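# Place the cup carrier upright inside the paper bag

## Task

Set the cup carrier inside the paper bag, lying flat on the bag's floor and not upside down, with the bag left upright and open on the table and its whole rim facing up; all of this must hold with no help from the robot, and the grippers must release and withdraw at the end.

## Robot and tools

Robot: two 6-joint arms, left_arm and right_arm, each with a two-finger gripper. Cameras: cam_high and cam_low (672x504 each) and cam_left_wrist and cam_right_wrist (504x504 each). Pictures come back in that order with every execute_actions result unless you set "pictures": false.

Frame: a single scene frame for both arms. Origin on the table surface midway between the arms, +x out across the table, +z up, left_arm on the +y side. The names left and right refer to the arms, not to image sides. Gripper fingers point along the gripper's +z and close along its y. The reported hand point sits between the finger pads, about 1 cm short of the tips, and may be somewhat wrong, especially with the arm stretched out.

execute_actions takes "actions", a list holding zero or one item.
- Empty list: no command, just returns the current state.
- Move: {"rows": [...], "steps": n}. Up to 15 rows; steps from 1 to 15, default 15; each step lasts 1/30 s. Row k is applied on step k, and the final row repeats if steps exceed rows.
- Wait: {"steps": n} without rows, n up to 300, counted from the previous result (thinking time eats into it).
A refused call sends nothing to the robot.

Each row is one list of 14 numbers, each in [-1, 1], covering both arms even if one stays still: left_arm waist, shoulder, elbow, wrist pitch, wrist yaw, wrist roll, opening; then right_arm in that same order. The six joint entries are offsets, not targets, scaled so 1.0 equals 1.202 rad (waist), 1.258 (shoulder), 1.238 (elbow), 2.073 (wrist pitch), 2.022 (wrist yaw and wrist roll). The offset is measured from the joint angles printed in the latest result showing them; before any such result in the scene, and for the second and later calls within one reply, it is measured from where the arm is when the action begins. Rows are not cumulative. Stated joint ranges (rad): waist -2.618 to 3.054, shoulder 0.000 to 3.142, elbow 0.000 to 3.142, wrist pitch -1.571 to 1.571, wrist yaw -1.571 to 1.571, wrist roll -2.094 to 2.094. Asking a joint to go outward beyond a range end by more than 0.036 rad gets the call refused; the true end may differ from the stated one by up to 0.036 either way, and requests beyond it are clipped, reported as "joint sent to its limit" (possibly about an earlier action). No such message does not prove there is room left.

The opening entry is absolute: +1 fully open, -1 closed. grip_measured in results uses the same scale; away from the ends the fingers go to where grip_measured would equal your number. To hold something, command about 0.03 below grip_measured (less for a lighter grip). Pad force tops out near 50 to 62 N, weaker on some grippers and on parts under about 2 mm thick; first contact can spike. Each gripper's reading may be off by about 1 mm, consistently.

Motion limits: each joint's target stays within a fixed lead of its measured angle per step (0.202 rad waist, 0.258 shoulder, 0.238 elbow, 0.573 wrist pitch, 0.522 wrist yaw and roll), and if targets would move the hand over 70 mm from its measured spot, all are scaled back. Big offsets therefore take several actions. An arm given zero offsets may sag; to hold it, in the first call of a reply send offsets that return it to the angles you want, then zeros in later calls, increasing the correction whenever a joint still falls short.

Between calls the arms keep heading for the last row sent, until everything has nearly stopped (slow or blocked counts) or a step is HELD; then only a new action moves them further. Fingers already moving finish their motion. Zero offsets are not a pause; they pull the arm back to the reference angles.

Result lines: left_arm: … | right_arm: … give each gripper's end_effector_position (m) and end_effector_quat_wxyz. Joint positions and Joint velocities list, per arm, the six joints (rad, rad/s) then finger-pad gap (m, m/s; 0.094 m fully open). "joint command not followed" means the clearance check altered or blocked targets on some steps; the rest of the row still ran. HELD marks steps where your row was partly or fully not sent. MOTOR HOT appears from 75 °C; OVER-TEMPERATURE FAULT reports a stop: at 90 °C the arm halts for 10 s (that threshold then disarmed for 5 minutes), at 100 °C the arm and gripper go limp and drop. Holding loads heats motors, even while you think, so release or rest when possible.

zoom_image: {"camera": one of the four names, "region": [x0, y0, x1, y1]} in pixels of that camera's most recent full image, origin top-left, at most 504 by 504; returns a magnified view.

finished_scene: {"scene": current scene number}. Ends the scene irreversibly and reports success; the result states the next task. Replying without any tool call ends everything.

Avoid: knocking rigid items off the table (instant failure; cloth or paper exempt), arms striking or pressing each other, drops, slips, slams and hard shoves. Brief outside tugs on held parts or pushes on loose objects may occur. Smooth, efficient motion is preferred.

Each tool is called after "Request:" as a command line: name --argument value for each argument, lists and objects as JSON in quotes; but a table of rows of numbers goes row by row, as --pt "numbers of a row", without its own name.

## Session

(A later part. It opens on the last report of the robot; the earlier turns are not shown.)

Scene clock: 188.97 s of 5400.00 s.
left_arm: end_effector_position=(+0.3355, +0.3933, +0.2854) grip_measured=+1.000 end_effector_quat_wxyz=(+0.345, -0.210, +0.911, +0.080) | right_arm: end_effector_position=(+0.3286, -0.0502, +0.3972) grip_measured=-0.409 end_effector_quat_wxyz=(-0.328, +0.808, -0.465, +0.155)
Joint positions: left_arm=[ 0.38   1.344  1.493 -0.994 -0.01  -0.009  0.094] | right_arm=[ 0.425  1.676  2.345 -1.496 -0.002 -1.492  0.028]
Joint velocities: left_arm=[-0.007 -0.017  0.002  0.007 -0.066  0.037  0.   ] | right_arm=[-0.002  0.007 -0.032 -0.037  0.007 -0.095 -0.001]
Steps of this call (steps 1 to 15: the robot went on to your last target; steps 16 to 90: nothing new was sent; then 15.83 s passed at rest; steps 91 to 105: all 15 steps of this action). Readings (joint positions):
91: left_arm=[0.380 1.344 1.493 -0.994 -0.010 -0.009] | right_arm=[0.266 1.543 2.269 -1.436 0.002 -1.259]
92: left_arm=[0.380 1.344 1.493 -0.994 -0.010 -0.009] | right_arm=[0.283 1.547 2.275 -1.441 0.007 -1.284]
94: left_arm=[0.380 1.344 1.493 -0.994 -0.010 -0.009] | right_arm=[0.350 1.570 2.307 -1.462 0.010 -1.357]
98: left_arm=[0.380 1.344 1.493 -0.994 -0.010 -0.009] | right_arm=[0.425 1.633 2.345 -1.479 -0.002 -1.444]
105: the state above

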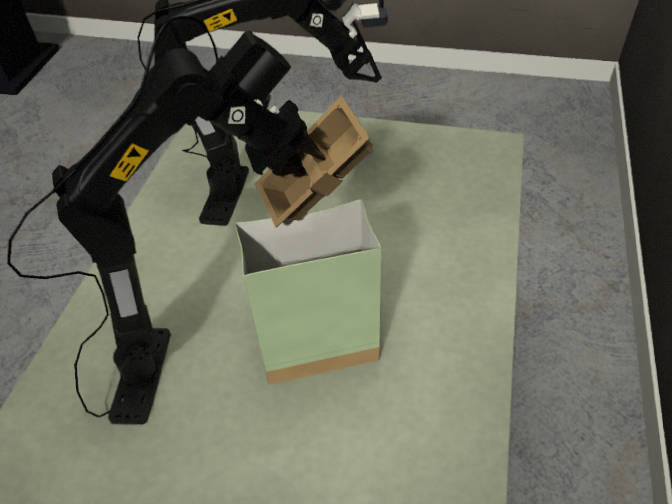

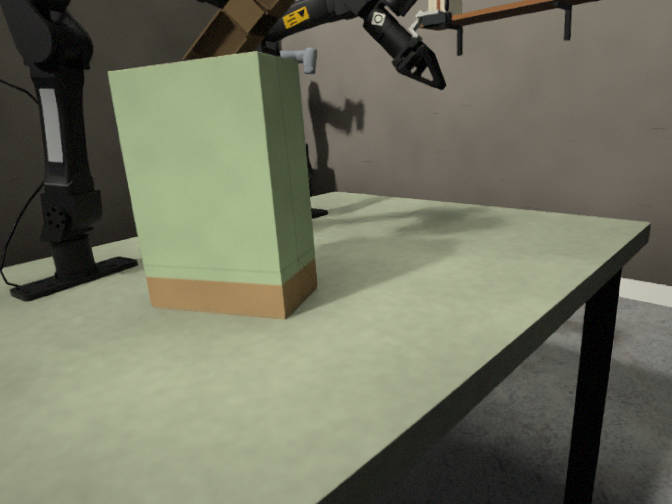

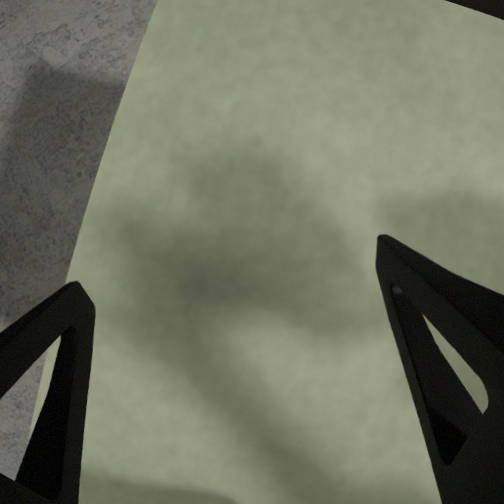

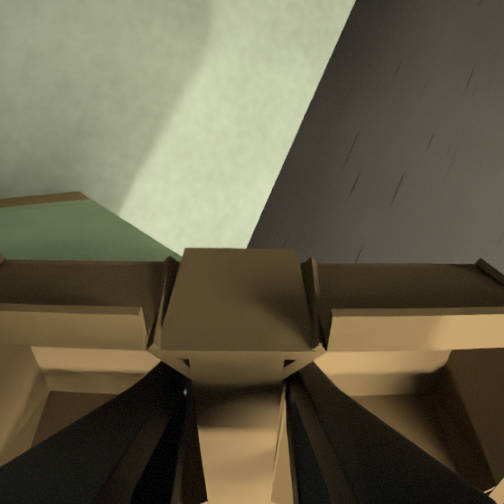

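Request:
execute_actions --actions '[{"rows":[[0,0,0,0,0,0,1,0,0.01,-0.02,-0.02,0,0,-0.6],[0,0,0,0,0,0,1,0,0.01,-0.04,-0.02,0,0,-0.6],[0,0,0,0,0,0,1,0,0.01,-0.06,-0.02,0,0,-0.6],[0,0,0,0,0,0,1,0,0.01,-0.08,-0.02,0,0,-0.6],[0,0,0,0,0,0,1,0,0.01,-0.1,-0.02,0,0,-0.6],[0,0,0,0,0,0,1,0,0.01,-0.12,-0.02,0,0,-0.6]]}]'

Scene clock: 203.73 s of 5400.00 s.
left_arm: end_effector_position=(+0.3355, +0.3933, +0.2854) grip_measured=+1.000 end_effector_quat_wxyz=(+0.345, -0.210, +0.911, +0.080) | right_arm: end_effector_position=(+0.3270, -0.0513, +0.3426) grip_measured=-0.409 end_effector_quat_wxyz=(-0.250, +0.835, -0.474, +0.120)
Joint positions: left_arm=[ 0.38   1.344  1.493 -0.994 -0.01  -0.009  0.094] | right_arm=[ 0.425  1.693  2.204 -1.52  -0.001 -1.503  0.028]
Joint velocities: left_arm=[ 0.002 -0.002 -0.017  0.022 -0.051 -0.081  0.   ] | right_arm=[-0.002  0.002  0.002 -0.066 -0.022 -0.081  0.001]
Steps of this call (steps 1 to 30: the robot went on to your last target; steps 31 to 90: nothing new was sent; then 11.27 s passed at rest; steps 91 to 105: all 15 steps of this action). Readings (joint positions):
91: left_arm=[0.380 1.344 1.493 -0.994 -0.010 -0.009] | right_arm=[0.425 1.676 2.345 -1.500 -0.002 -1.504]
92: left_arm=[0.380 1.344 1.493 -0.994 -0.010 -0.009] | right_arm=[0.425 1.676 2.340 -1.501 -0.002 -1.504]
94: left_arm=[0.380 1.344 1.493 -0.994 -0.010 -0.009] | right_arm=[0.425 1.676 2.312 -1.502 -0.002 -1.504]
98: left_arm=[0.380 1.344 1.493 -0.994 -0.010 -0.009] | right_arm=[0.425 1.681 2.223 -1.512 -0.001 -1.504]
105: the state above

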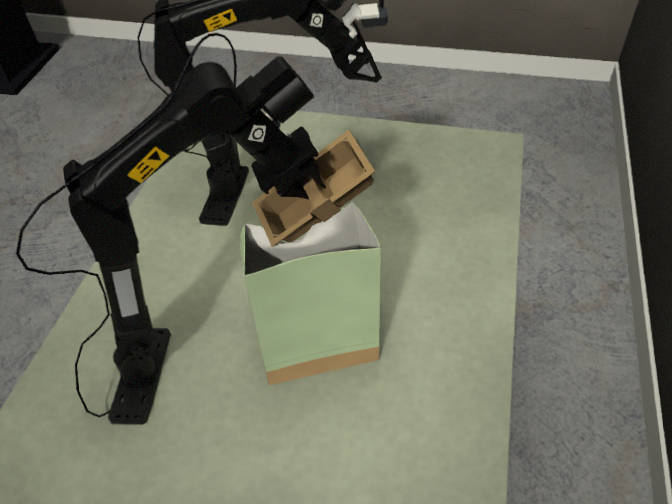

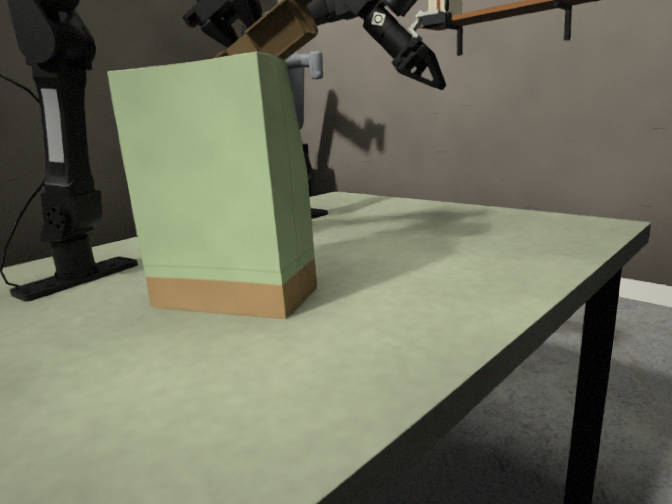

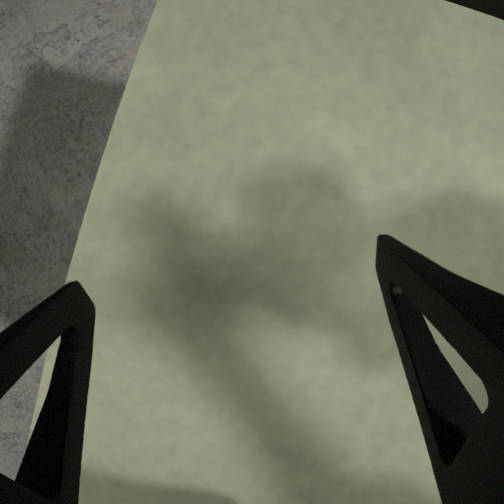

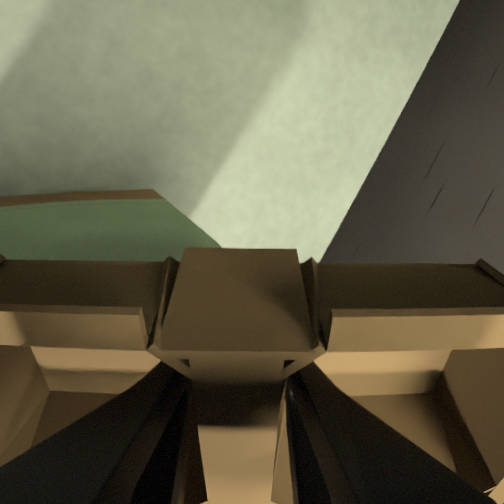

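Request:
execute_actions --actions '[{"rows":[[0,0,0,0,0,0,1,0,0,0.04,0,0,0,-0.6],[0,0,0,0,0,0,1,0,0,0.08,0,0,0,-0.6],[0,0,0,0,0,0,1,0,0,0.12,0,0,0,-0.6],[0,0,0,0,0,0,1,0,0,0.12,0,0,0,-0.6],[0,0,0,0,0,0,1,0,0,0.12,0,0,0,-0.6],[0,0,0,0,0,0,1,0,0,0.12,0,0,0,-0.6],[0,0,0,0,0,0,1,-0.03,0,0.12,0,0,-0.03,-0.6],[0,0,0,0,0,0,1,-0.06,0,0.12,0,0,-0.06,-0.6],[0,0,0,0,0,0,1,-0.09,0,0.12,0,0,-0.06,-0.6],[0,0,0,0,0,0,1,-0.115,0,0.11,0,0,-0.06,-0.6]]}]' --pictures false

Request:
execute_actions --actions '[{"steps":12}]'

Scene clock: 214.67 s of 5400.00 s.
left_arm: end_effector_position=(+0.3355, +0.3933, +0.2854) grip_measured=+1.000 end_effector_quat_wxyz=(+0.345, -0.210, +0.911, +0.080) | right_arm: end_effector_position=(+0.3569, -0.0946, +0.3816) grip_measured=-0.409 end_effector_quat_wxyz=(-0.282, +0.808, -0.484, +0.182)
Joint positions: left_arm=[ 0.38   1.344  1.493 -0.994 -0.01  -0.009  0.094] | right_arm=[ 0.286  1.698  2.332 -1.52   0.004 -1.599  0.028]
Joint velocities: left_arm=[ 0.002 -0.017  0.007 -0.022  0.022 -0.007  0.   ] | right_arm=[-0.017 -0.017  0.007  0.022 -0.007 -0.125  0.   ]
Steps of this call (steps 1 to 15: the robot went on to your last target; steps 16 to 90: nothing new was sent; then 7.43 s passed at rest; steps 91 to 105: all 15 steps of this action). Readings (joint positions):
91: left_arm=[0.380 1.344 1.493 -0.994 -0.010 -0.009] | right_arm=[0.425 1.693 2.207 -1.520 -0.001 -1.502]
92: left_arm=[0.380 1.344 1.493 -0.994 -0.010 -0.009] | right_arm=[0.425 1.696 2.220 -1.523 -0.001 -1.502]
94: left_arm=[0.380 1.344 1.493 -0.994 -0.010 -0.009] | right_arm=[0.425 1.704 2.275 -1.524 -0.001 -1.502]
98: left_arm=[0.380 1.344 1.493 -0.994 -0.010 -0.009] | right_arm=[0.411 1.698 2.331 -1.520 -0.005 -1.530]
105: the state above

Scene clock: 215.07 s of 5400.00 s.
left_arm: end_effector_position=(+0.3355, +0.3933, +0.2854) grip_measured=+1.000 end_effector_quat_wxyz=(+0.345, -0.210, +0.911, +0.080) | right_arm: end_effector_position=(+0.3569, -0.0945, +0.3816) grip_measured=-0.409 end_effector_quat_wxyz=(-0.281, +0.812, -0.476, +0.184)
Joint positions: left_arm=[ 0.38   1.344  1.493 -0.994 -0.01  -0.009  0.094] | right_arm=[ 0.286  1.698  2.332 -1.52   0.004 -1.616  0.028]
Joint velocities: left_arm=[ 0.002  0.002 -0.022 -0.007  0.022  0.022  0.   ] | right_arm=[-0.012  0.017 -0.007 -0.022 -0.007 -0.081 -0.001]
Steps of this call (steps 1 to 12: the robot went on to your last target). Readings (joint positions):
1: left_arm=[0.380 1.344 1.493 -0.994 -0.010 -0.009] | right_arm=[0.286 1.698 2.332 -1.520 0.004 -1.603]
2: left_arm=[0.380 1.344 1.493 -0.994 -0.010 -0.009] | right_arm=[0.286 1.698 2.332 -1.520 0.004 -1.606]
4: left_arm=[0.380 1.344 1.493 -0.994 -0.010 -0.009] | right_arm=[0.286 1.698 2.332 -1.520 0.004 -1.610]
8: left_arm=[0.380 1.344 1.493 -0.994 -0.010 -0.009] | right_arm=[0.286 1.698 2.332 -1.520 0.004 -1.615]
12: the state above

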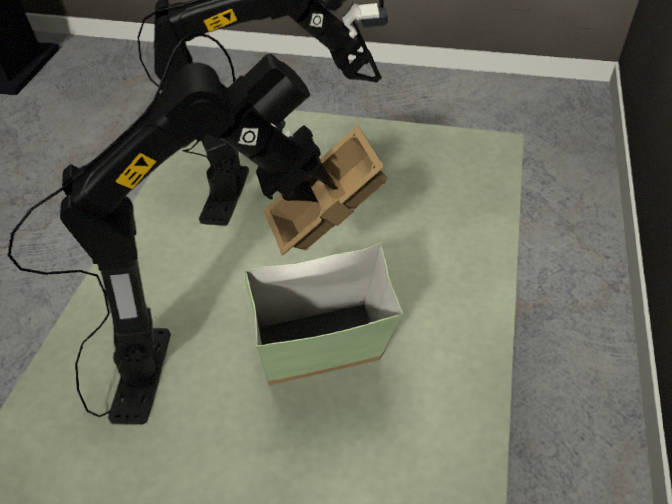

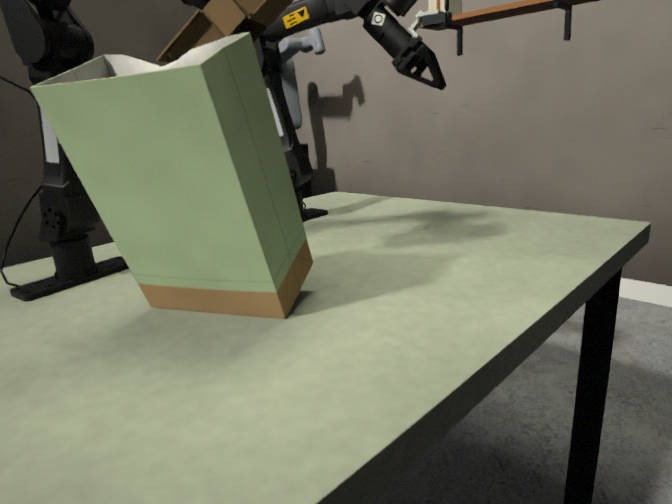

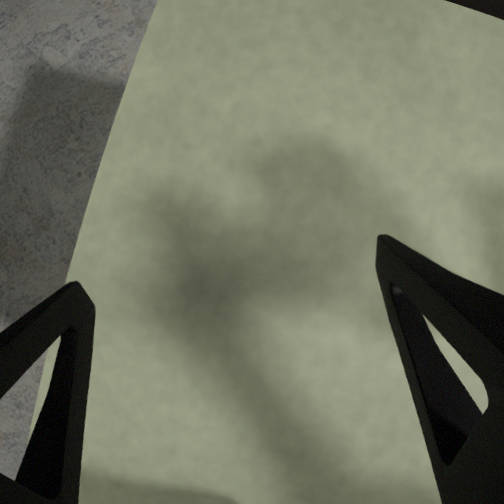

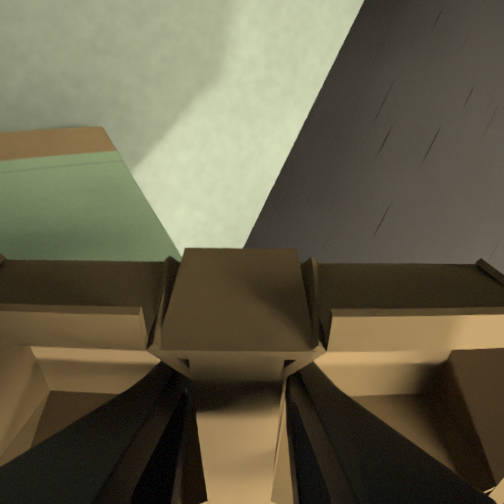

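Bag is tipping.

Request:
execute_actions --actions '[]'

Scene clock: 217.70 s of 5400.00 s.
left_arm: end_effector_position=(+0.3355, +0.3933, +0.2854) grip_measured=+1.000 end_effector_quat_wxyz=(+0.345, -0.210, +0.911, +0.080) | right_arm: end_effector_position=(+0.3569, -0.0945, +0.3816) grip_measured=-0.409 end_effector_quat_wxyz=(-0.281, +0.813, -0.476, +0.185)
Joint positions: left_arm=[ 0.38   1.344  1.493 -0.994 -0.01  -0.009  0.094] | right_arm=[ 0.286  1.698  2.332 -1.52   0.004 -1.618  0.028]
Joint velocities: left_arm=[ 0.002  0.002  0.012 -0.051  0.037  0.066  0.   ] | right_arm=[-0.037  0.007  0.002 -0.066 -0.022  0.007 -0.   ]
Steps of this call (steps 1 to 30: the robot went on to your last target; steps 31 to 79: nothing new was sent). Readings (joint positions):
1: left_arm=[0.380 1.344 1.493 -0.994 -0.010 -0.009] | right_arm=[0.286 1.698 2.332 -1.520 0.004 -1.617]
2: left_arm=[0.380 1.344 1.493 -0.994 -0.010 -0.009] | right_arm=[0.286 1.698 2.332 -1.520 0.004 -1.617]
4: left_arm=[0.380 1.344 1.493 -0.994 -0.010 -0.009] | right_arm=[0.286 1.698 2.332 -1.520 0.004 -1.617]
8: left_arm=[0.380 1.344 1.493 -0.994 -0.010 -0.009] | right_arm=[0.286 1.698 2.332 -1.520 0.004 -1.617]
79: the state above
All arms were judged still, so your last target was given up. Only a new action makes them travel on or press farther. Fingers that are still opening or closing keep moving.

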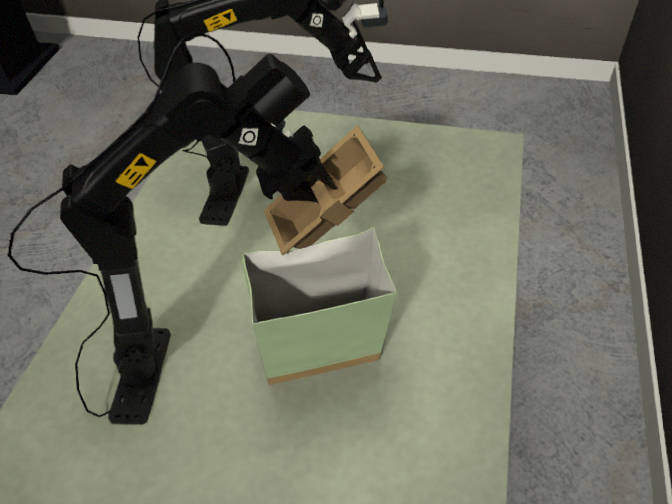

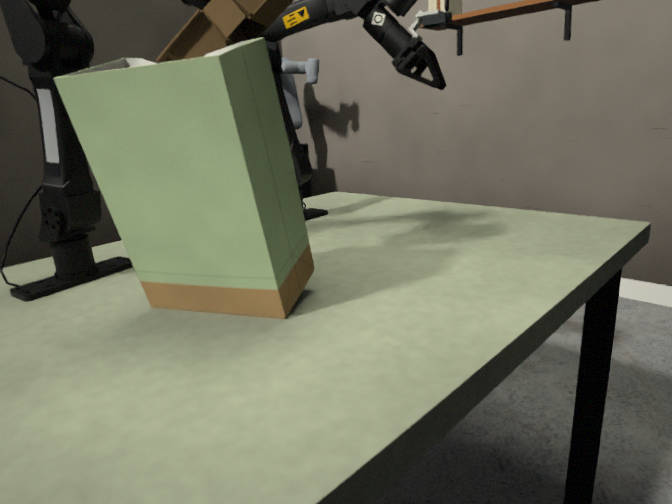

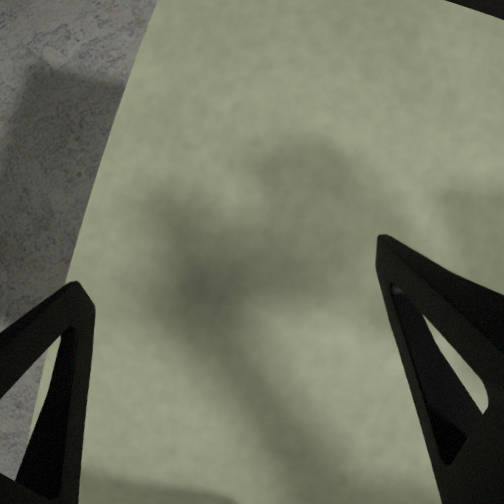

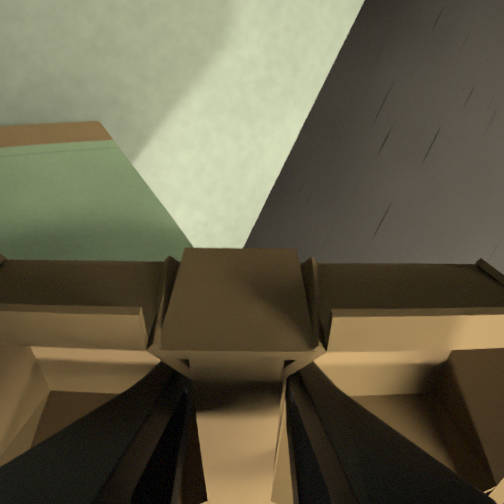

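Request:
execute_actions --actions '[{"rows":[[0,0,0,0,0,0,1,0.04,-0.03,0,0,0,0,-0.6],[0,0,0,0,0,0,1,0.04,-0.06,0,0,0,0,-0.6],[0,0,0,0,0,0,1,0.04,-0.09,0,0,0,0,-0.6],[0,0,0,0,0,0,1,0.04,-0.12,0,0,0,0,-0.6]]}]' --pictures false

Request:
execute_actions --actions '[{"steps":90}]'

Scene clock: 226.27 s of 5400.00 s.
left_arm: end_effector_position=(+0.3355, +0.3933, +0.2854) grip_measured=+1.000 end_effector_quat_wxyz=(+0.345, -0.210, +0.911, +0.080) | right_arm: end_effector_position=(+0.3100, -0.1037, +0.4321) grip_measured=-0.409 end_effector_quat_wxyz=(-0.344, +0.797, -0.446, +0.217)
Joint positions: left_arm=[ 0.38   1.344  1.493 -0.994 -0.01  -0.009  0.094] | right_arm=[ 0.327  1.538  2.325 -1.519  0.007 -1.618  0.028]
Joint velocities: left_arm=[-0.012  0.017 -0.032 -0.022 -0.022 -0.007  0.   ] | right_arm=[ 0.027  0.027 -0.007  0.007 -0.022 -0.037  0.   ]
Steps of this call (steps 1 to 90: nothing new was sent; then 5.07 s passed at rest; steps 91 to 105: all 15 steps of this action). Readings (joint positions):
91: left_arm=[0.380 1.344 1.493 -0.994 -0.010 -0.009] | right_arm=[0.291 1.697 2.332 -1.520 0.007 -1.618]
92: left_arm=[0.380 1.344 1.493 -0.994 -0.010 -0.009] | right_arm=[0.300 1.692 2.332 -1.520 0.008 -1.618]
94: left_arm=[0.380 1.344 1.493 -0.994 -0.010 -0.009] | right_arm=[0.320 1.664 2.327 -1.520 0.008 -1.618]
98: left_arm=[0.380 1.344 1.493 -0.994 -0.010 -0.009] | right_arm=[0.327 1.570 2.325 -1.519 0.007 -1.618]
105: the state above

Scene clock: 229.27 s of 5400.00 s.
left_arm: end_effector_position=(+0.3355, +0.3933, +0.2854) grip_measured=+1.000 end_effector_quat_wxyz=(+0.345, -0.210, +0.911, +0.080) | right_arm: end_effector_position=(+0.3102, -0.1036, +0.4319) grip_measured=-0.409 end_effector_quat_wxyz=(-0.344, +0.797, -0.446, +0.217)
Joint positions: left_arm=[ 0.38   1.344  1.493 -0.994 -0.01  -0.009  0.094] | right_arm=[ 0.327  1.539  2.325 -1.519  0.007 -1.618  0.028]
Joint velocities: left_arm=[ 0.002 -0.007 -0.022  0.037 -0.051  0.007  0.   ] | right_arm=[-0.017  0.007 -0.002  0.022 -0.11  -0.11   0.   ]
Steps of this call (steps 1 to 15: the robot went on to your last target; steps 16 to 90: nothing new was sent). Readings (joint positions):
1: left_arm=[0.380 1.344 1.493 -0.994 -0.010 -0.009] | right_arm=[0.327 1.539 2.325 -1.519 0.007 -1.618]
2: left_arm=[0.380 1.344 1.493 -0.994 -0.010 -0.009] | right_arm=[0.327 1.539 2.325 -1.519 0.007 -1.618]
4: left_arm=[0.380 1.344 1.493 -0.994 -0.010 -0.009] | right_arm=[0.327 1.539 2.325 -1.519 0.007 -1.618]
8: left_arm=[0.380 1.344 1.493 -0.994 -0.010 -0.009] | right_arm=[0.327 1.539 2.325 -1.519 0.007 -1.618]
90: the state above
All arms were judged still, so your last target was given up. Only a new action makes them travel on or press farther. Fingers that are still opening or closing keep moving.

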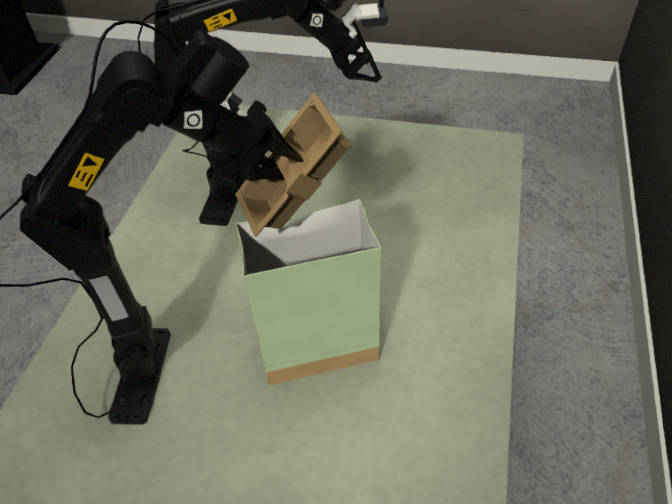

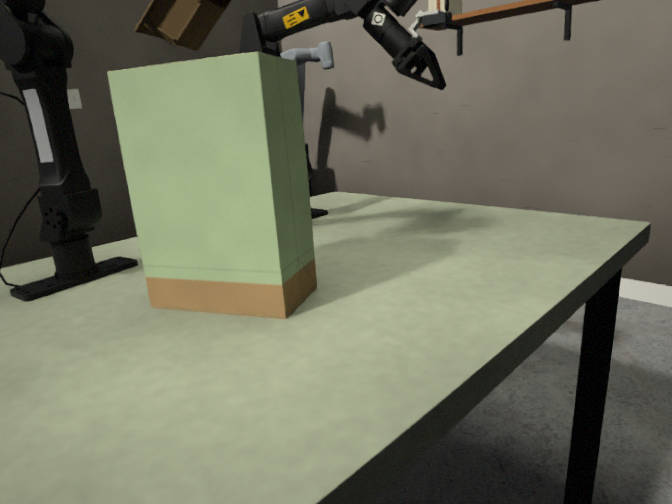

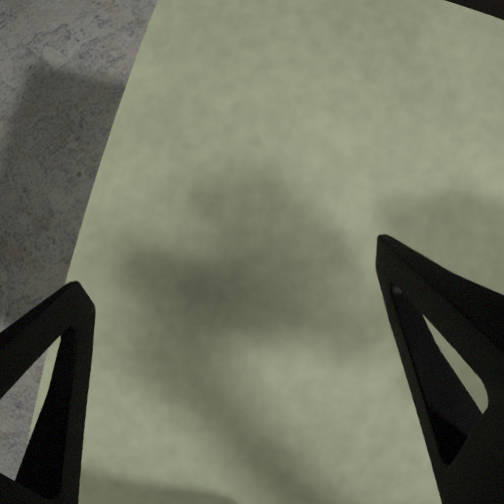

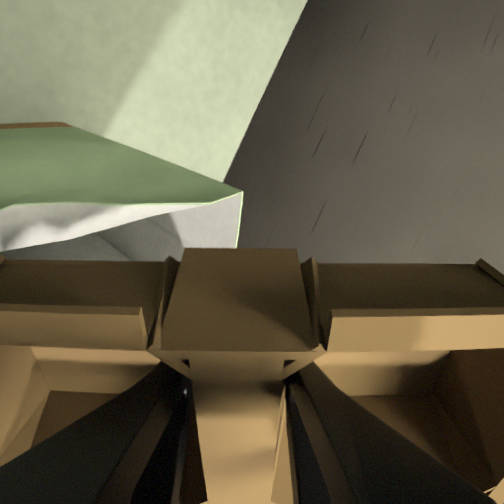

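Request:
execute_actions --actions '[{"rows":[[0,0,0,0,0,0,1,-0.02,0.02,0,0,0,0,-0.6],[0,0,0,0,0,0,1,-0.04,0.03,0,0,0,0,-0.6],[0,0,0,0,0,0,1,-0.055,0.04,0,0,0,0,-0.6],[0,0,0,0,0,0,1,-0.055,0.06,0,0,0,0,-0.6],[0,0,0,0,0,0,1,-0.055,0.08,0,0,0,0,-0.6],[0,0,0,0,0,0,1,-0.055,0.1,0,0,0,0,-0.6]]}]'

Scene clock: 236.67 s of 5400.00 s.
left_arm: end_effector_position=(+0.3355, +0.3933, +0.2854) grip_measured=+1.000 end_effector_quat_wxyz=(+0.345, -0.210, +0.911, +0.080) | right_arm: end_effector_position=(+0.3564, -0.1021, +0.3847) grip_measured=-0.409 end_effector_quat_wxyz=(-0.282, +0.807, -0.482, +0.190)
Joint positions: left_arm=[ 0.38   1.344  1.493 -0.994 -0.01  -0.009  0.094] | right_arm=[ 0.27   1.683  2.325 -1.519  0.008 -1.618  0.028]
Joint velocities: left_arm=[ 0.002  0.002  0.007  0.037 -0.066  0.037  0.   ] | right_arm=[ 0.017 -0.051  0.002 -0.081  0.022  0.022  0.   ]
Steps of this call (steps 1 to 90: nothing new was sent; then 3.90 s passed at rest; steps 91 to 105: all 15 steps of this action). Readings (joint positions):
91: left_arm=[0.380 1.344 1.493 -0.994 -0.010 -0.009] | right_arm=[0.326 1.540 2.325 -1.519 0.007 -1.618]
92: left_arm=[0.380 1.344 1.493 -0.994 -0.010 -0.009] | right_arm=[0.318 1.543 2.325 -1.519 0.006 -1.618]
94: left_arm=[0.380 1.344 1.493 -0.994 -0.010 -0.009] | right_arm=[0.289 1.556 2.325 -1.519 0.006 -1.618]
98: left_arm=[0.380 1.344 1.493 -0.994 -0.010 -0.009] | right_arm=[0.270 1.627 2.325 -1.519 0.008 -1.618]
105: the state above

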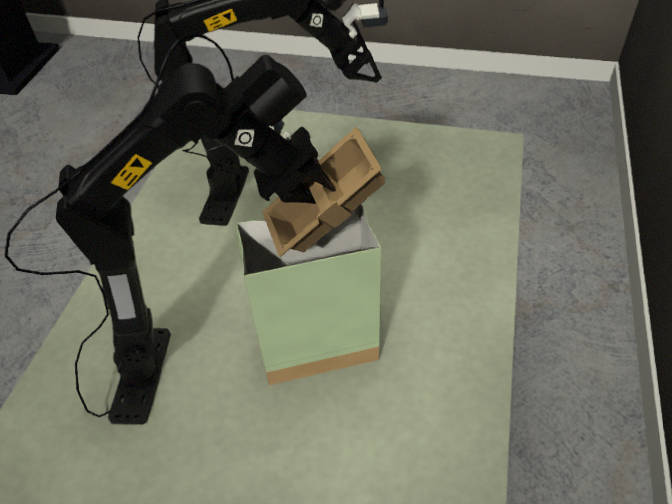

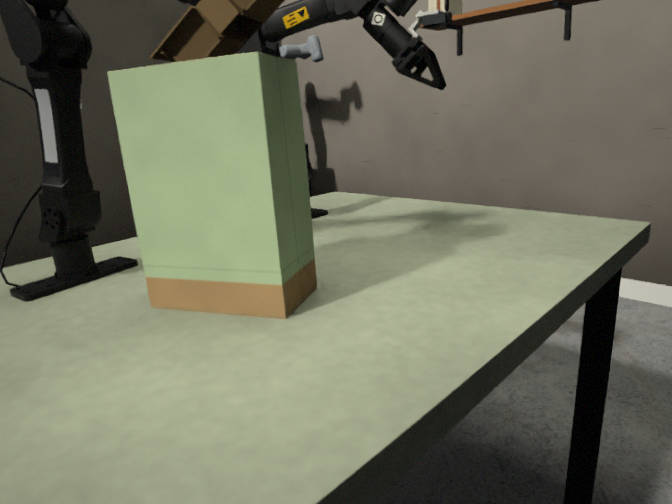

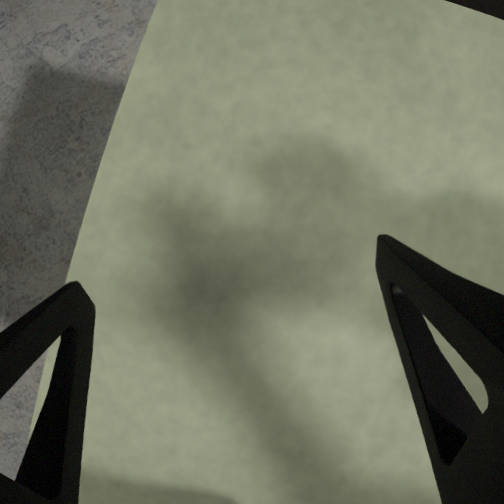

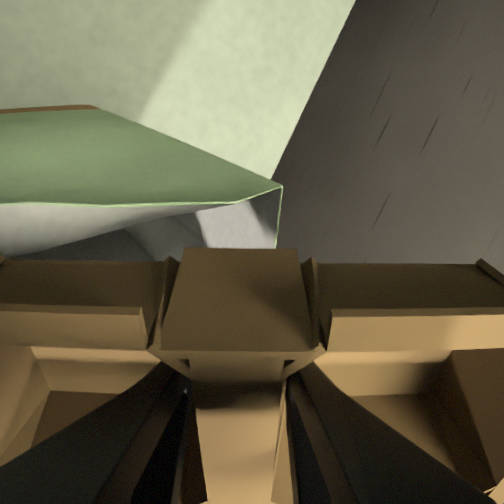

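Request:
execute_actions --actions '[{"rows":[[0,0,0,0,0,0,1,0.03,0,-0.02,-0.01,0,0,-0.6],[0,0,0,0,0,0,1,0.03,0,-0.04,-0.01,0,0,-0.6],[0,0,0,0,0,0,1,0.03,0,-0.06,-0.01,0,0,-0.6],[0,0,0,0,0,0,1,0.03,0,-0.08,-0.01,0,0,-0.6],[0,0,0,0,0,0,1,0.03,0,-0.1,-0.01,0,0,-0.6]]}]'

Scene clock: 244.60 s of 5400.00 s.
left_arm: end_effector_position=(+0.3355, +0.3933, +0.2854) grip_measured=+1.000 end_effector_quat_wxyz=(+0.345, -0.210, +0.911, +0.080) | right_arm: end_effector_position=(+0.3510, -0.0942, +0.3452) grip_measured=-0.409 end_effector_quat_wxyz=(-0.233, +0.831, -0.481, +0.155)
Joint positions: left_arm=[ 0.38   1.344  1.493 -0.994 -0.01  -0.009  0.094] | right_arm=[ 0.297  1.689  2.209 -1.523  0.01  -1.618  0.028]
Joint velocities: left_arm=[ 0.002 -0.007  0.007 -0.051 -0.081 -0.037  0.   ] | right_arm=[-0.002  0.002  0.007 -0.022 -0.081  0.007 -0.001]
Steps of this call (steps 1 to 15: the robot went on to your last target; steps 16 to 90: nothing new was sent; then 4.43 s passed at rest; steps 91 to 105: all 15 steps of this action). Readings (joint positions):
91: left_arm=[0.380 1.344 1.493 -0.994 -0.010 -0.009] | right_arm=[0.273 1.682 2.325 -1.520 0.009 -1.618]
92: left_arm=[0.380 1.344 1.493 -0.994 -0.010 -0.009] | right_arm=[0.279 1.682 2.320 -1.519 0.010 -1.618]
94: left_arm=[0.380 1.344 1.493 -0.994 -0.010 -0.009] | right_arm=[0.292 1.682 2.291 -1.520 0.010 -1.618]
98: left_arm=[0.380 1.344 1.493 -0.994 -0.010 -0.009] | right_arm=[0.297 1.686 2.217 -1.523 0.010 -1.618]
105: the state above

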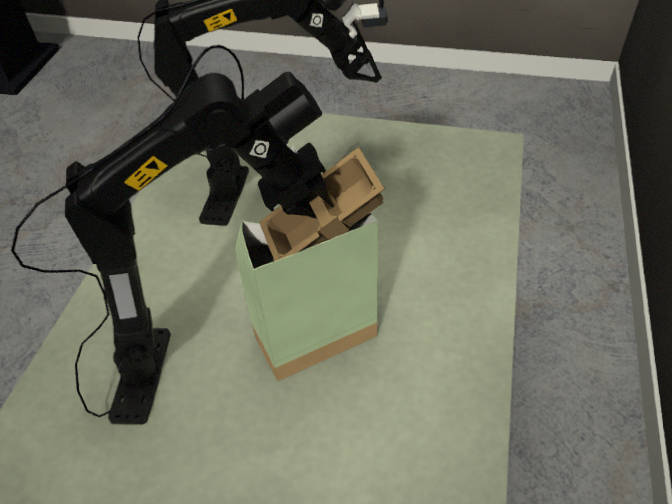

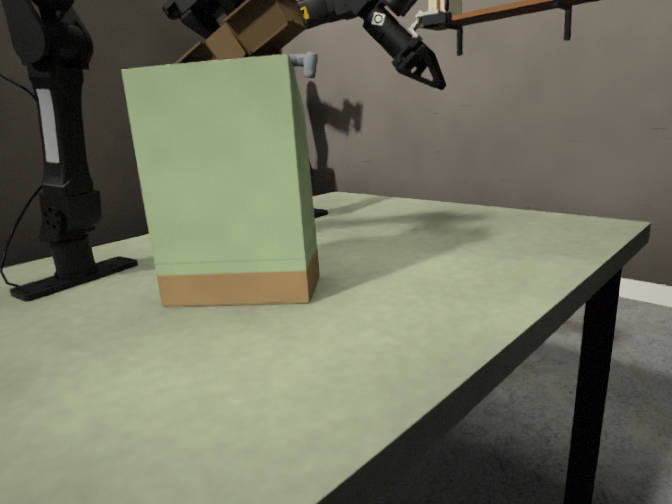

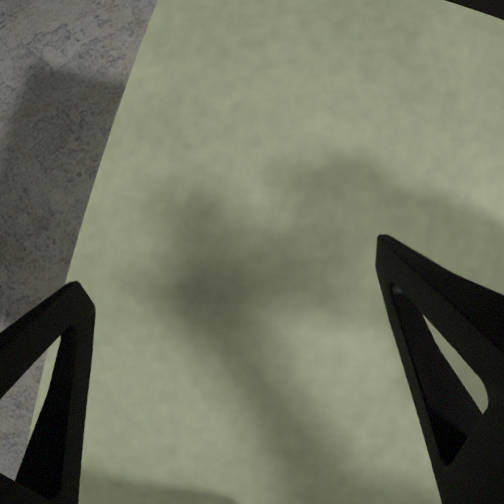

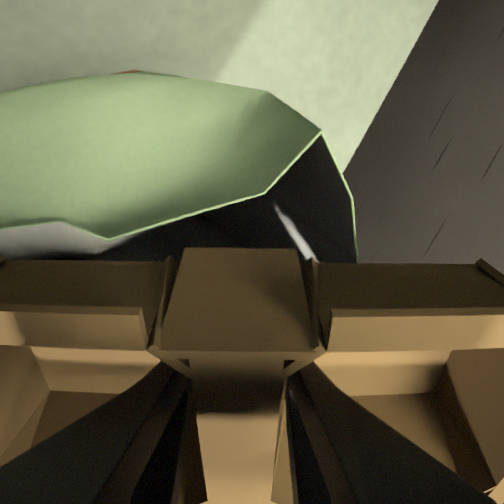

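Request:
execute_actions --actions '[{"rows":[[0,0,0,0,0,0,1,-0.01,-0.03,-0.02,0,0,0,-0.6],[0,0,0,0,0,0,1,-0.02,-0.06,-0.04,0,0,0,-0.6],[0,0,0,0,0,0,1,-0.02,-0.09,-0.06,0,0,0,-0.6],[0,0,0,0,0,0,1,-0.02,-0.09,-0.08,0,0,0,-0.6],[0,0,0,0,0,0,1,-0.02,-0.09,-0.1,0,0,0,-0.6],[0,0,0,0,0,0,1,-0.02,-0.09,-0.12,0,0,0,-0.6],[0,0,0,0,0,0,1,-0.02,-0.09,-0.14,0,0,0,-0.6]]}]'

Scene clock: 252.50 s of 5400.00 s.
left_arm: end_effector_position=(+0.3355, +0.3933, +0.2854) grip_measured=+1.000 end_effector_quat_wxyz=(+0.345, -0.210, +0.911, +0.080) | right_arm: end_effector_position=(+0.3277, -0.1117, +0.3334) grip_measured=-0.409 end_effector_quat_wxyz=(-0.217, +0.832, -0.490, +0.147)
Joint positions: left_arm=[ 0.38   1.344  1.493 -0.994 -0.01  -0.009  0.094] | right_arm=[ 0.283  1.58   2.053 -1.514  0.01  -1.618  0.028]
Joint velocities: left_arm=[-0.032  0.002 -0.007 -0.066  0.037  0.037  0.   ] | right_arm=[ 0.007  0.017  0.007  0.022  0.051 -0.037 -0.   ]
Steps of this call (steps 1 to 15: the robot went on to your last target; steps 16 to 90: nothing new was sent; then 4.40 s passed at rest; steps 91 to 105: all 15 steps of this action). Readings (joint positions):
91: left_arm=[0.380 1.344 1.493 -0.994 -0.010 -0.009] | right_arm=[0.297 1.687 2.208 -1.523 0.010 -1.618]
92: left_arm=[0.380 1.344 1.493 -0.994 -0.010 -0.009] | right_arm=[0.296 1.679 2.198 -1.519 0.010 -1.618]
94: left_arm=[0.380 1.344 1.493 -0.994 -0.010 -0.009] | right_arm=[0.289 1.645 2.155 -1.514 0.010 -1.618]
98: left_arm=[0.380 1.344 1.493 -0.994 -0.010 -0.009] | right_arm=[0.283 1.583 2.082 -1.516 0.010 -1.618]
105: the state above

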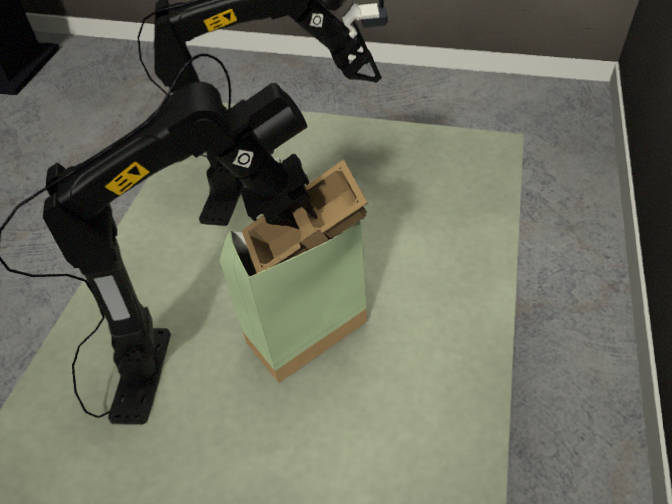

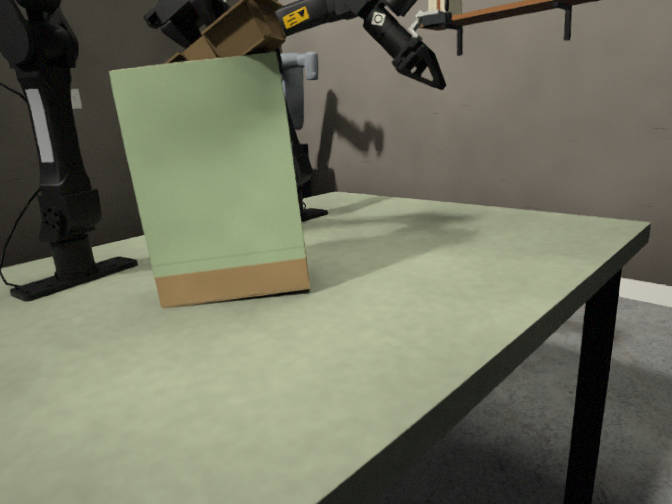

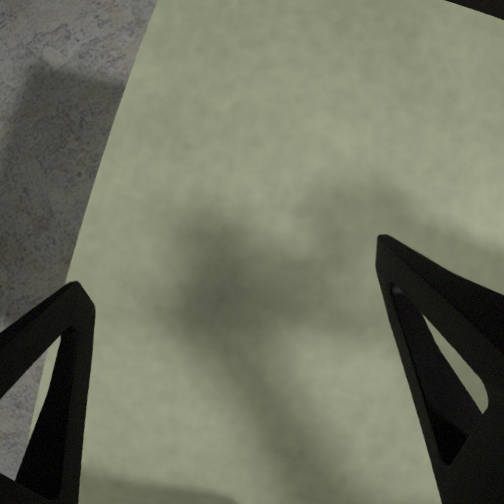

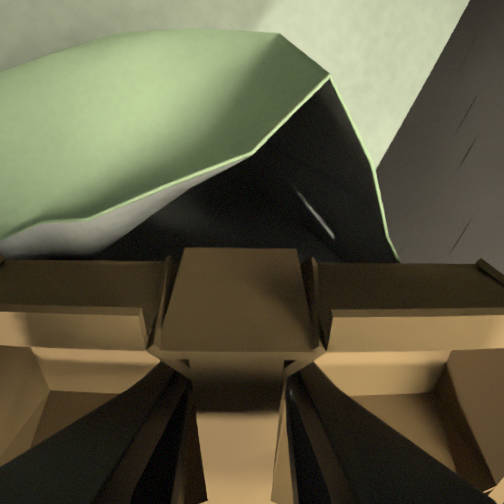

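Request:
execute_actions --actions '[{"rows":[[0,0,0,0,0,0,1,0,0,0.02,0,0,0,-0.6],[0,0,0,0,0,0,1,0,0,0.04,0,0,0,-0.6],[0,0,0,0,0,0,1,0,0,0.06,0,0,-0.02,-0.6],[0,0,0,0,0,0,1,0,0,0.06,0,0,-0.04,-0.6],[0,0,0,0,0,0,1,0.01,0,0.06,0,0,-0.06,-0.6],[0,0,0,0,0,0,1,0.02,0,0.06,0,0,-0.08,-0.6],[0,0,0,0,0,0,1,0.02,0,0.06,0,0,-0.1,-0.6],[0,0,0,0,0,0,1,0.02,0,0.06,0,0,-0.12,-0.6],[0,0,0,0,0,0,1,0.02,0,0.06,0,0,-0.14,-0.6]]}]' --pictures false

Request:
execute_actions --actions '[{"steps":20}]'

Scene clock: 263.73 s of 5400.00 s.
left_arm: end_effector_position=(+0.3355, +0.3933, +0.2854) grip_measured=+1.000 end_effector_quat_wxyz=(+0.345, -0.210, +0.911, +0.080) | right_arm: end_effector_position=(+0.3277, -0.1062, +0.3484) grip_measured=-0.409 end_effector_quat_wxyz=(-0.217, +0.881, -0.377, +0.185)
Joint positions: left_arm=[ 0.38   1.344  1.493 -0.994 -0.01  -0.009  0.094] | right_arm=[ 0.297  1.582  2.102 -1.513  0.01  -1.858  0.028]
Joint velocities: left_arm=[ 0.002  0.007  0.012  0.037  0.022 -0.051  0.   ] | right_arm=[-0.017 -0.002  0.002  0.022 -0.007 -0.212  0.   ]
Steps of this call (steps 1 to 15: the robot went on to your last target; steps 16 to 90: nothing new was sent; then 7.73 s passed at rest; steps 91 to 105: all 15 steps of this action). Readings (joint positions):
91: left_arm=[0.380 1.344 1.493 -0.994 -0.010 -0.009] | right_arm=[0.283 1.580 2.053 -1.514 0.010 -1.618]
92: left_arm=[0.380 1.344 1.493 -0.994 -0.010 -0.009] | right_arm=[0.283 1.580 2.056 -1.514 0.010 -1.618]
94: left_arm=[0.380 1.344 1.493 -0.994 -0.010 -0.009] | right_arm=[0.283 1.582 2.075 -1.514 0.010 -1.634]
98: left_arm=[0.380 1.344 1.493 -0.994 -0.010 -0.009] | right_arm=[0.292 1.582 2.102 -1.513 0.010 -1.729]
105: the state above

Scene clock: 264.40 s of 5400.00 s.
left_arm: end_effector_position=(+0.3355, +0.3933, +0.2854) grip_measured=+1.000 end_effector_quat_wxyz=(+0.345, -0.210, +0.911, +0.080) | right_arm: end_effector_position=(+0.3277, -0.1062, +0.3484) grip_measured=-0.409 end_effector_quat_wxyz=(-0.214, +0.887, -0.362, +0.189)
Joint positions: left_arm=[ 0.38   1.344  1.493 -0.994 -0.01  -0.009  0.094] | right_arm=[ 0.297  1.582  2.102 -1.513  0.01  -1.893  0.028]
Joint velocities: left_arm=[ 0.012  0.002 -0.002  0.051 -0.022 -0.037  0.   ] | right_arm=[-0.012 -0.017 -0.012  0.007  0.037 -0.007  0.   ]
Steps of this call (steps 1 to 20: the robot went on to your last target). Readings (joint positions):
1: left_arm=[0.380 1.344 1.493 -0.994 -0.010 -0.009] | right_arm=[0.297 1.582 2.102 -1.513 0.010 -1.865]
2: left_arm=[0.380 1.344 1.493 -0.994 -0.010 -0.009] | right_arm=[0.297 1.582 2.102 -1.513 0.010 -1.870]
4: left_arm=[0.380 1.344 1.493 -0.994 -0.010 -0.009] | right_arm=[0.297 1.582 2.102 -1.513 0.010 -1.878]
8: left_arm=[0.380 1.344 1.493 -0.994 -0.010 -0.009] | right_arm=[0.297 1.582 2.102 -1.513 0.010 -1.887]
20: the state above

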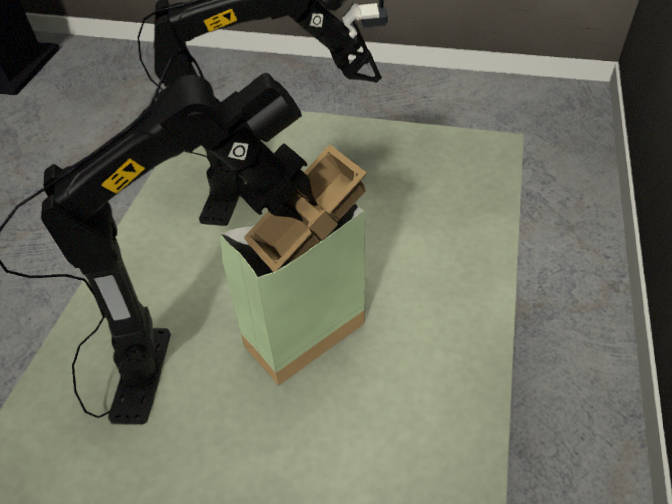

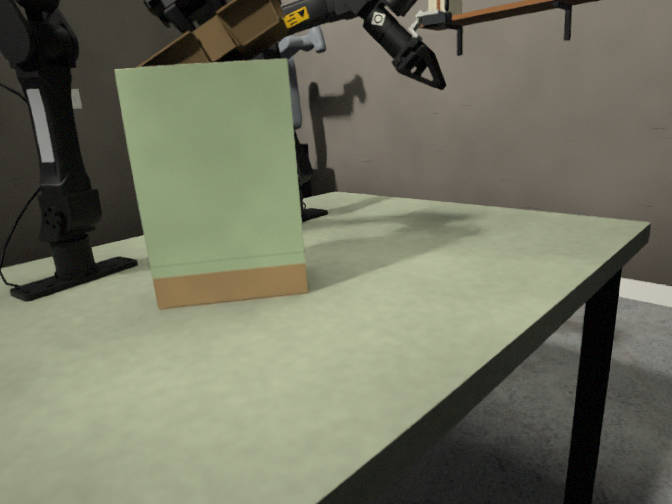

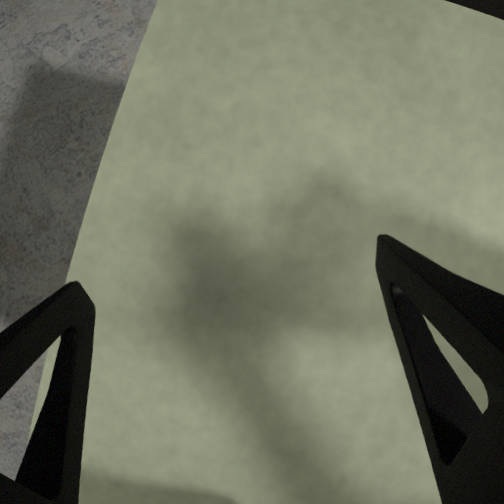

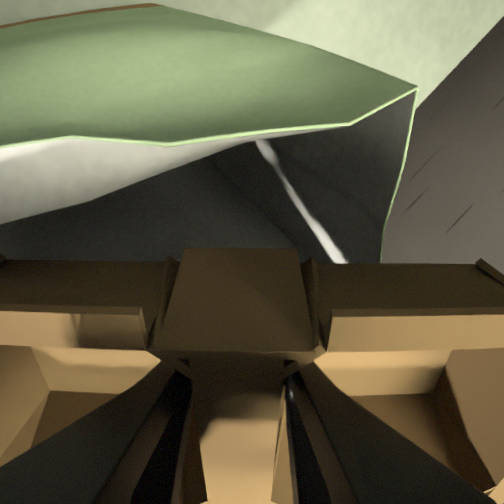

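Request:
execute_actions --actions '[{"rows":[[0,0,0,0,0,0,1,0.02,0,0,0,0,0,-0.6],[0,0,0,0,0,0,1,0.04,0,0,0,0,0,-0.6],[0,0,0,0,0,0,1,0.06,0,0,0,0,0,-0.6],[0,0,0,0,0,0,1,0.06,0,0,0,0,0,-0.6],[0,0,0,0,0,0,1,0.06,0,-0.02,0,0,0,-0.6],[0,0,0,0,0,0,1,0.06,0,-0.04,0,0,0,-0.6],[0,0,0,0,0,0,1,0.06,0,-0.06,0,0,0,-0.6],[0,0,0,0,0,0,1,0.06,0,-0.08,0,0,0,-0.6]]}]'

Scene clock: 274.17 s of 5400.00 s.
left_arm: end_effector_position=(+0.3355, +0.3933, +0.2854) grip_measured=+1.000 end_effector_quat_wxyz=(+0.345, -0.210, +0.911, +0.080) | right_arm: end_effector_position=(+0.3143, -0.0885, +0.3191) grip_measured=-0.409 end_effector_quat_wxyz=(-0.185, +0.910, -0.337, +0.155)
Joint positions: left_arm=[ 0.38   1.344  1.493 -0.994 -0.01  -0.009  0.094] | right_arm=[ 0.363  1.585  2.012 -1.511  0.012 -1.893  0.028]
Joint velocities: left_arm=[-0.007 -0.007 -0.007 -0.051 -0.037  0.037  0.   ] | right_arm=[-0.002 -0.002 -0.002 -0.037 -0.095 -0.051  0.   ]
Steps of this call (steps 1 to 15: the robot went on to your last target; steps 16 to 90: nothing new was sent; then 6.27 s passed at rest; steps 91 to 105: all 15 steps of this action). Readings (joint positions):
91: left_arm=[0.380 1.344 1.493 -0.994 -0.010 -0.009] | right_arm=[0.299 1.582 2.102 -1.513 0.011 -1.893]
92: left_arm=[0.380 1.344 1.493 -0.994 -0.010 -0.009] | right_arm=[0.306 1.582 2.102 -1.513 0.012 -1.893]
94: left_arm=[0.380 1.344 1.493 -0.994 -0.010 -0.009] | right_arm=[0.335 1.582 2.102 -1.513 0.014 -1.893]
98: left_arm=[0.380 1.344 1.493 -0.994 -0.010 -0.009] | right_arm=[0.363 1.582 2.069 -1.510 0.012 -1.893]
105: the state above

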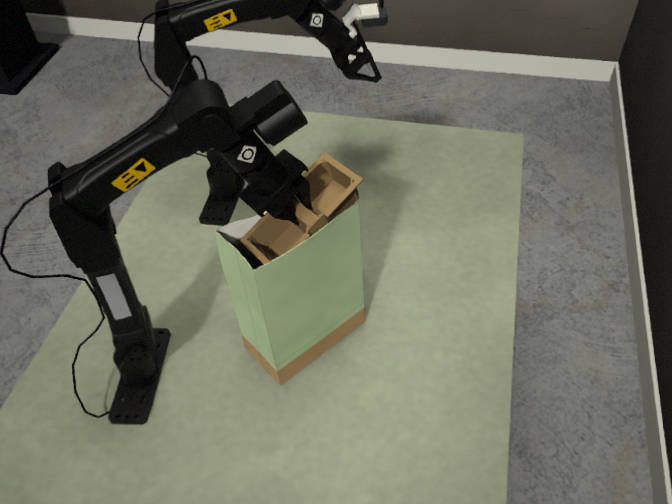

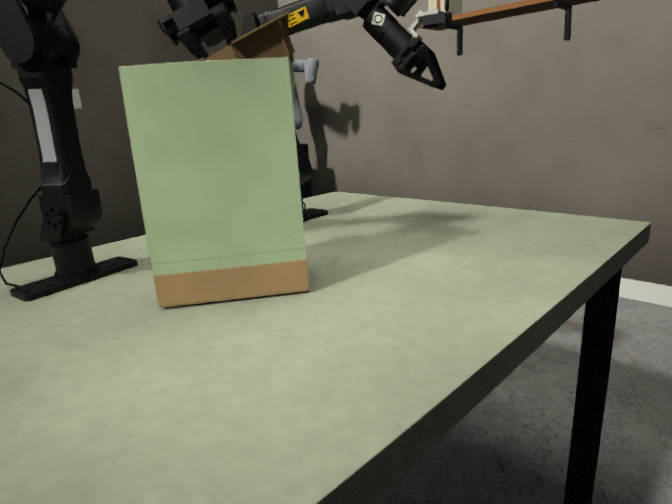

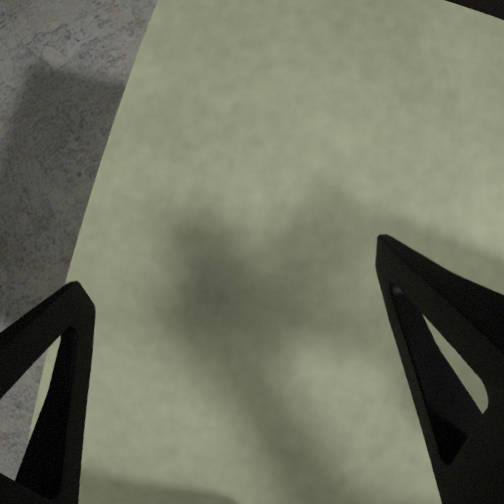

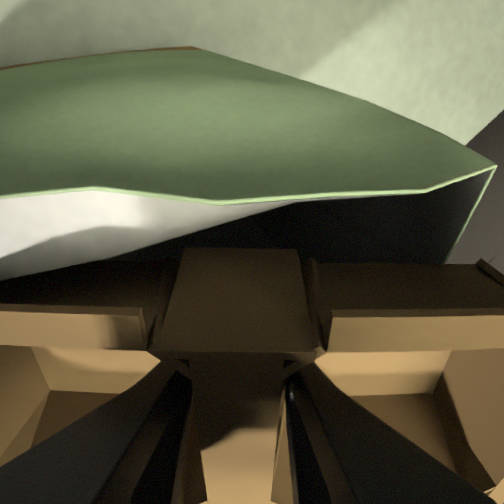

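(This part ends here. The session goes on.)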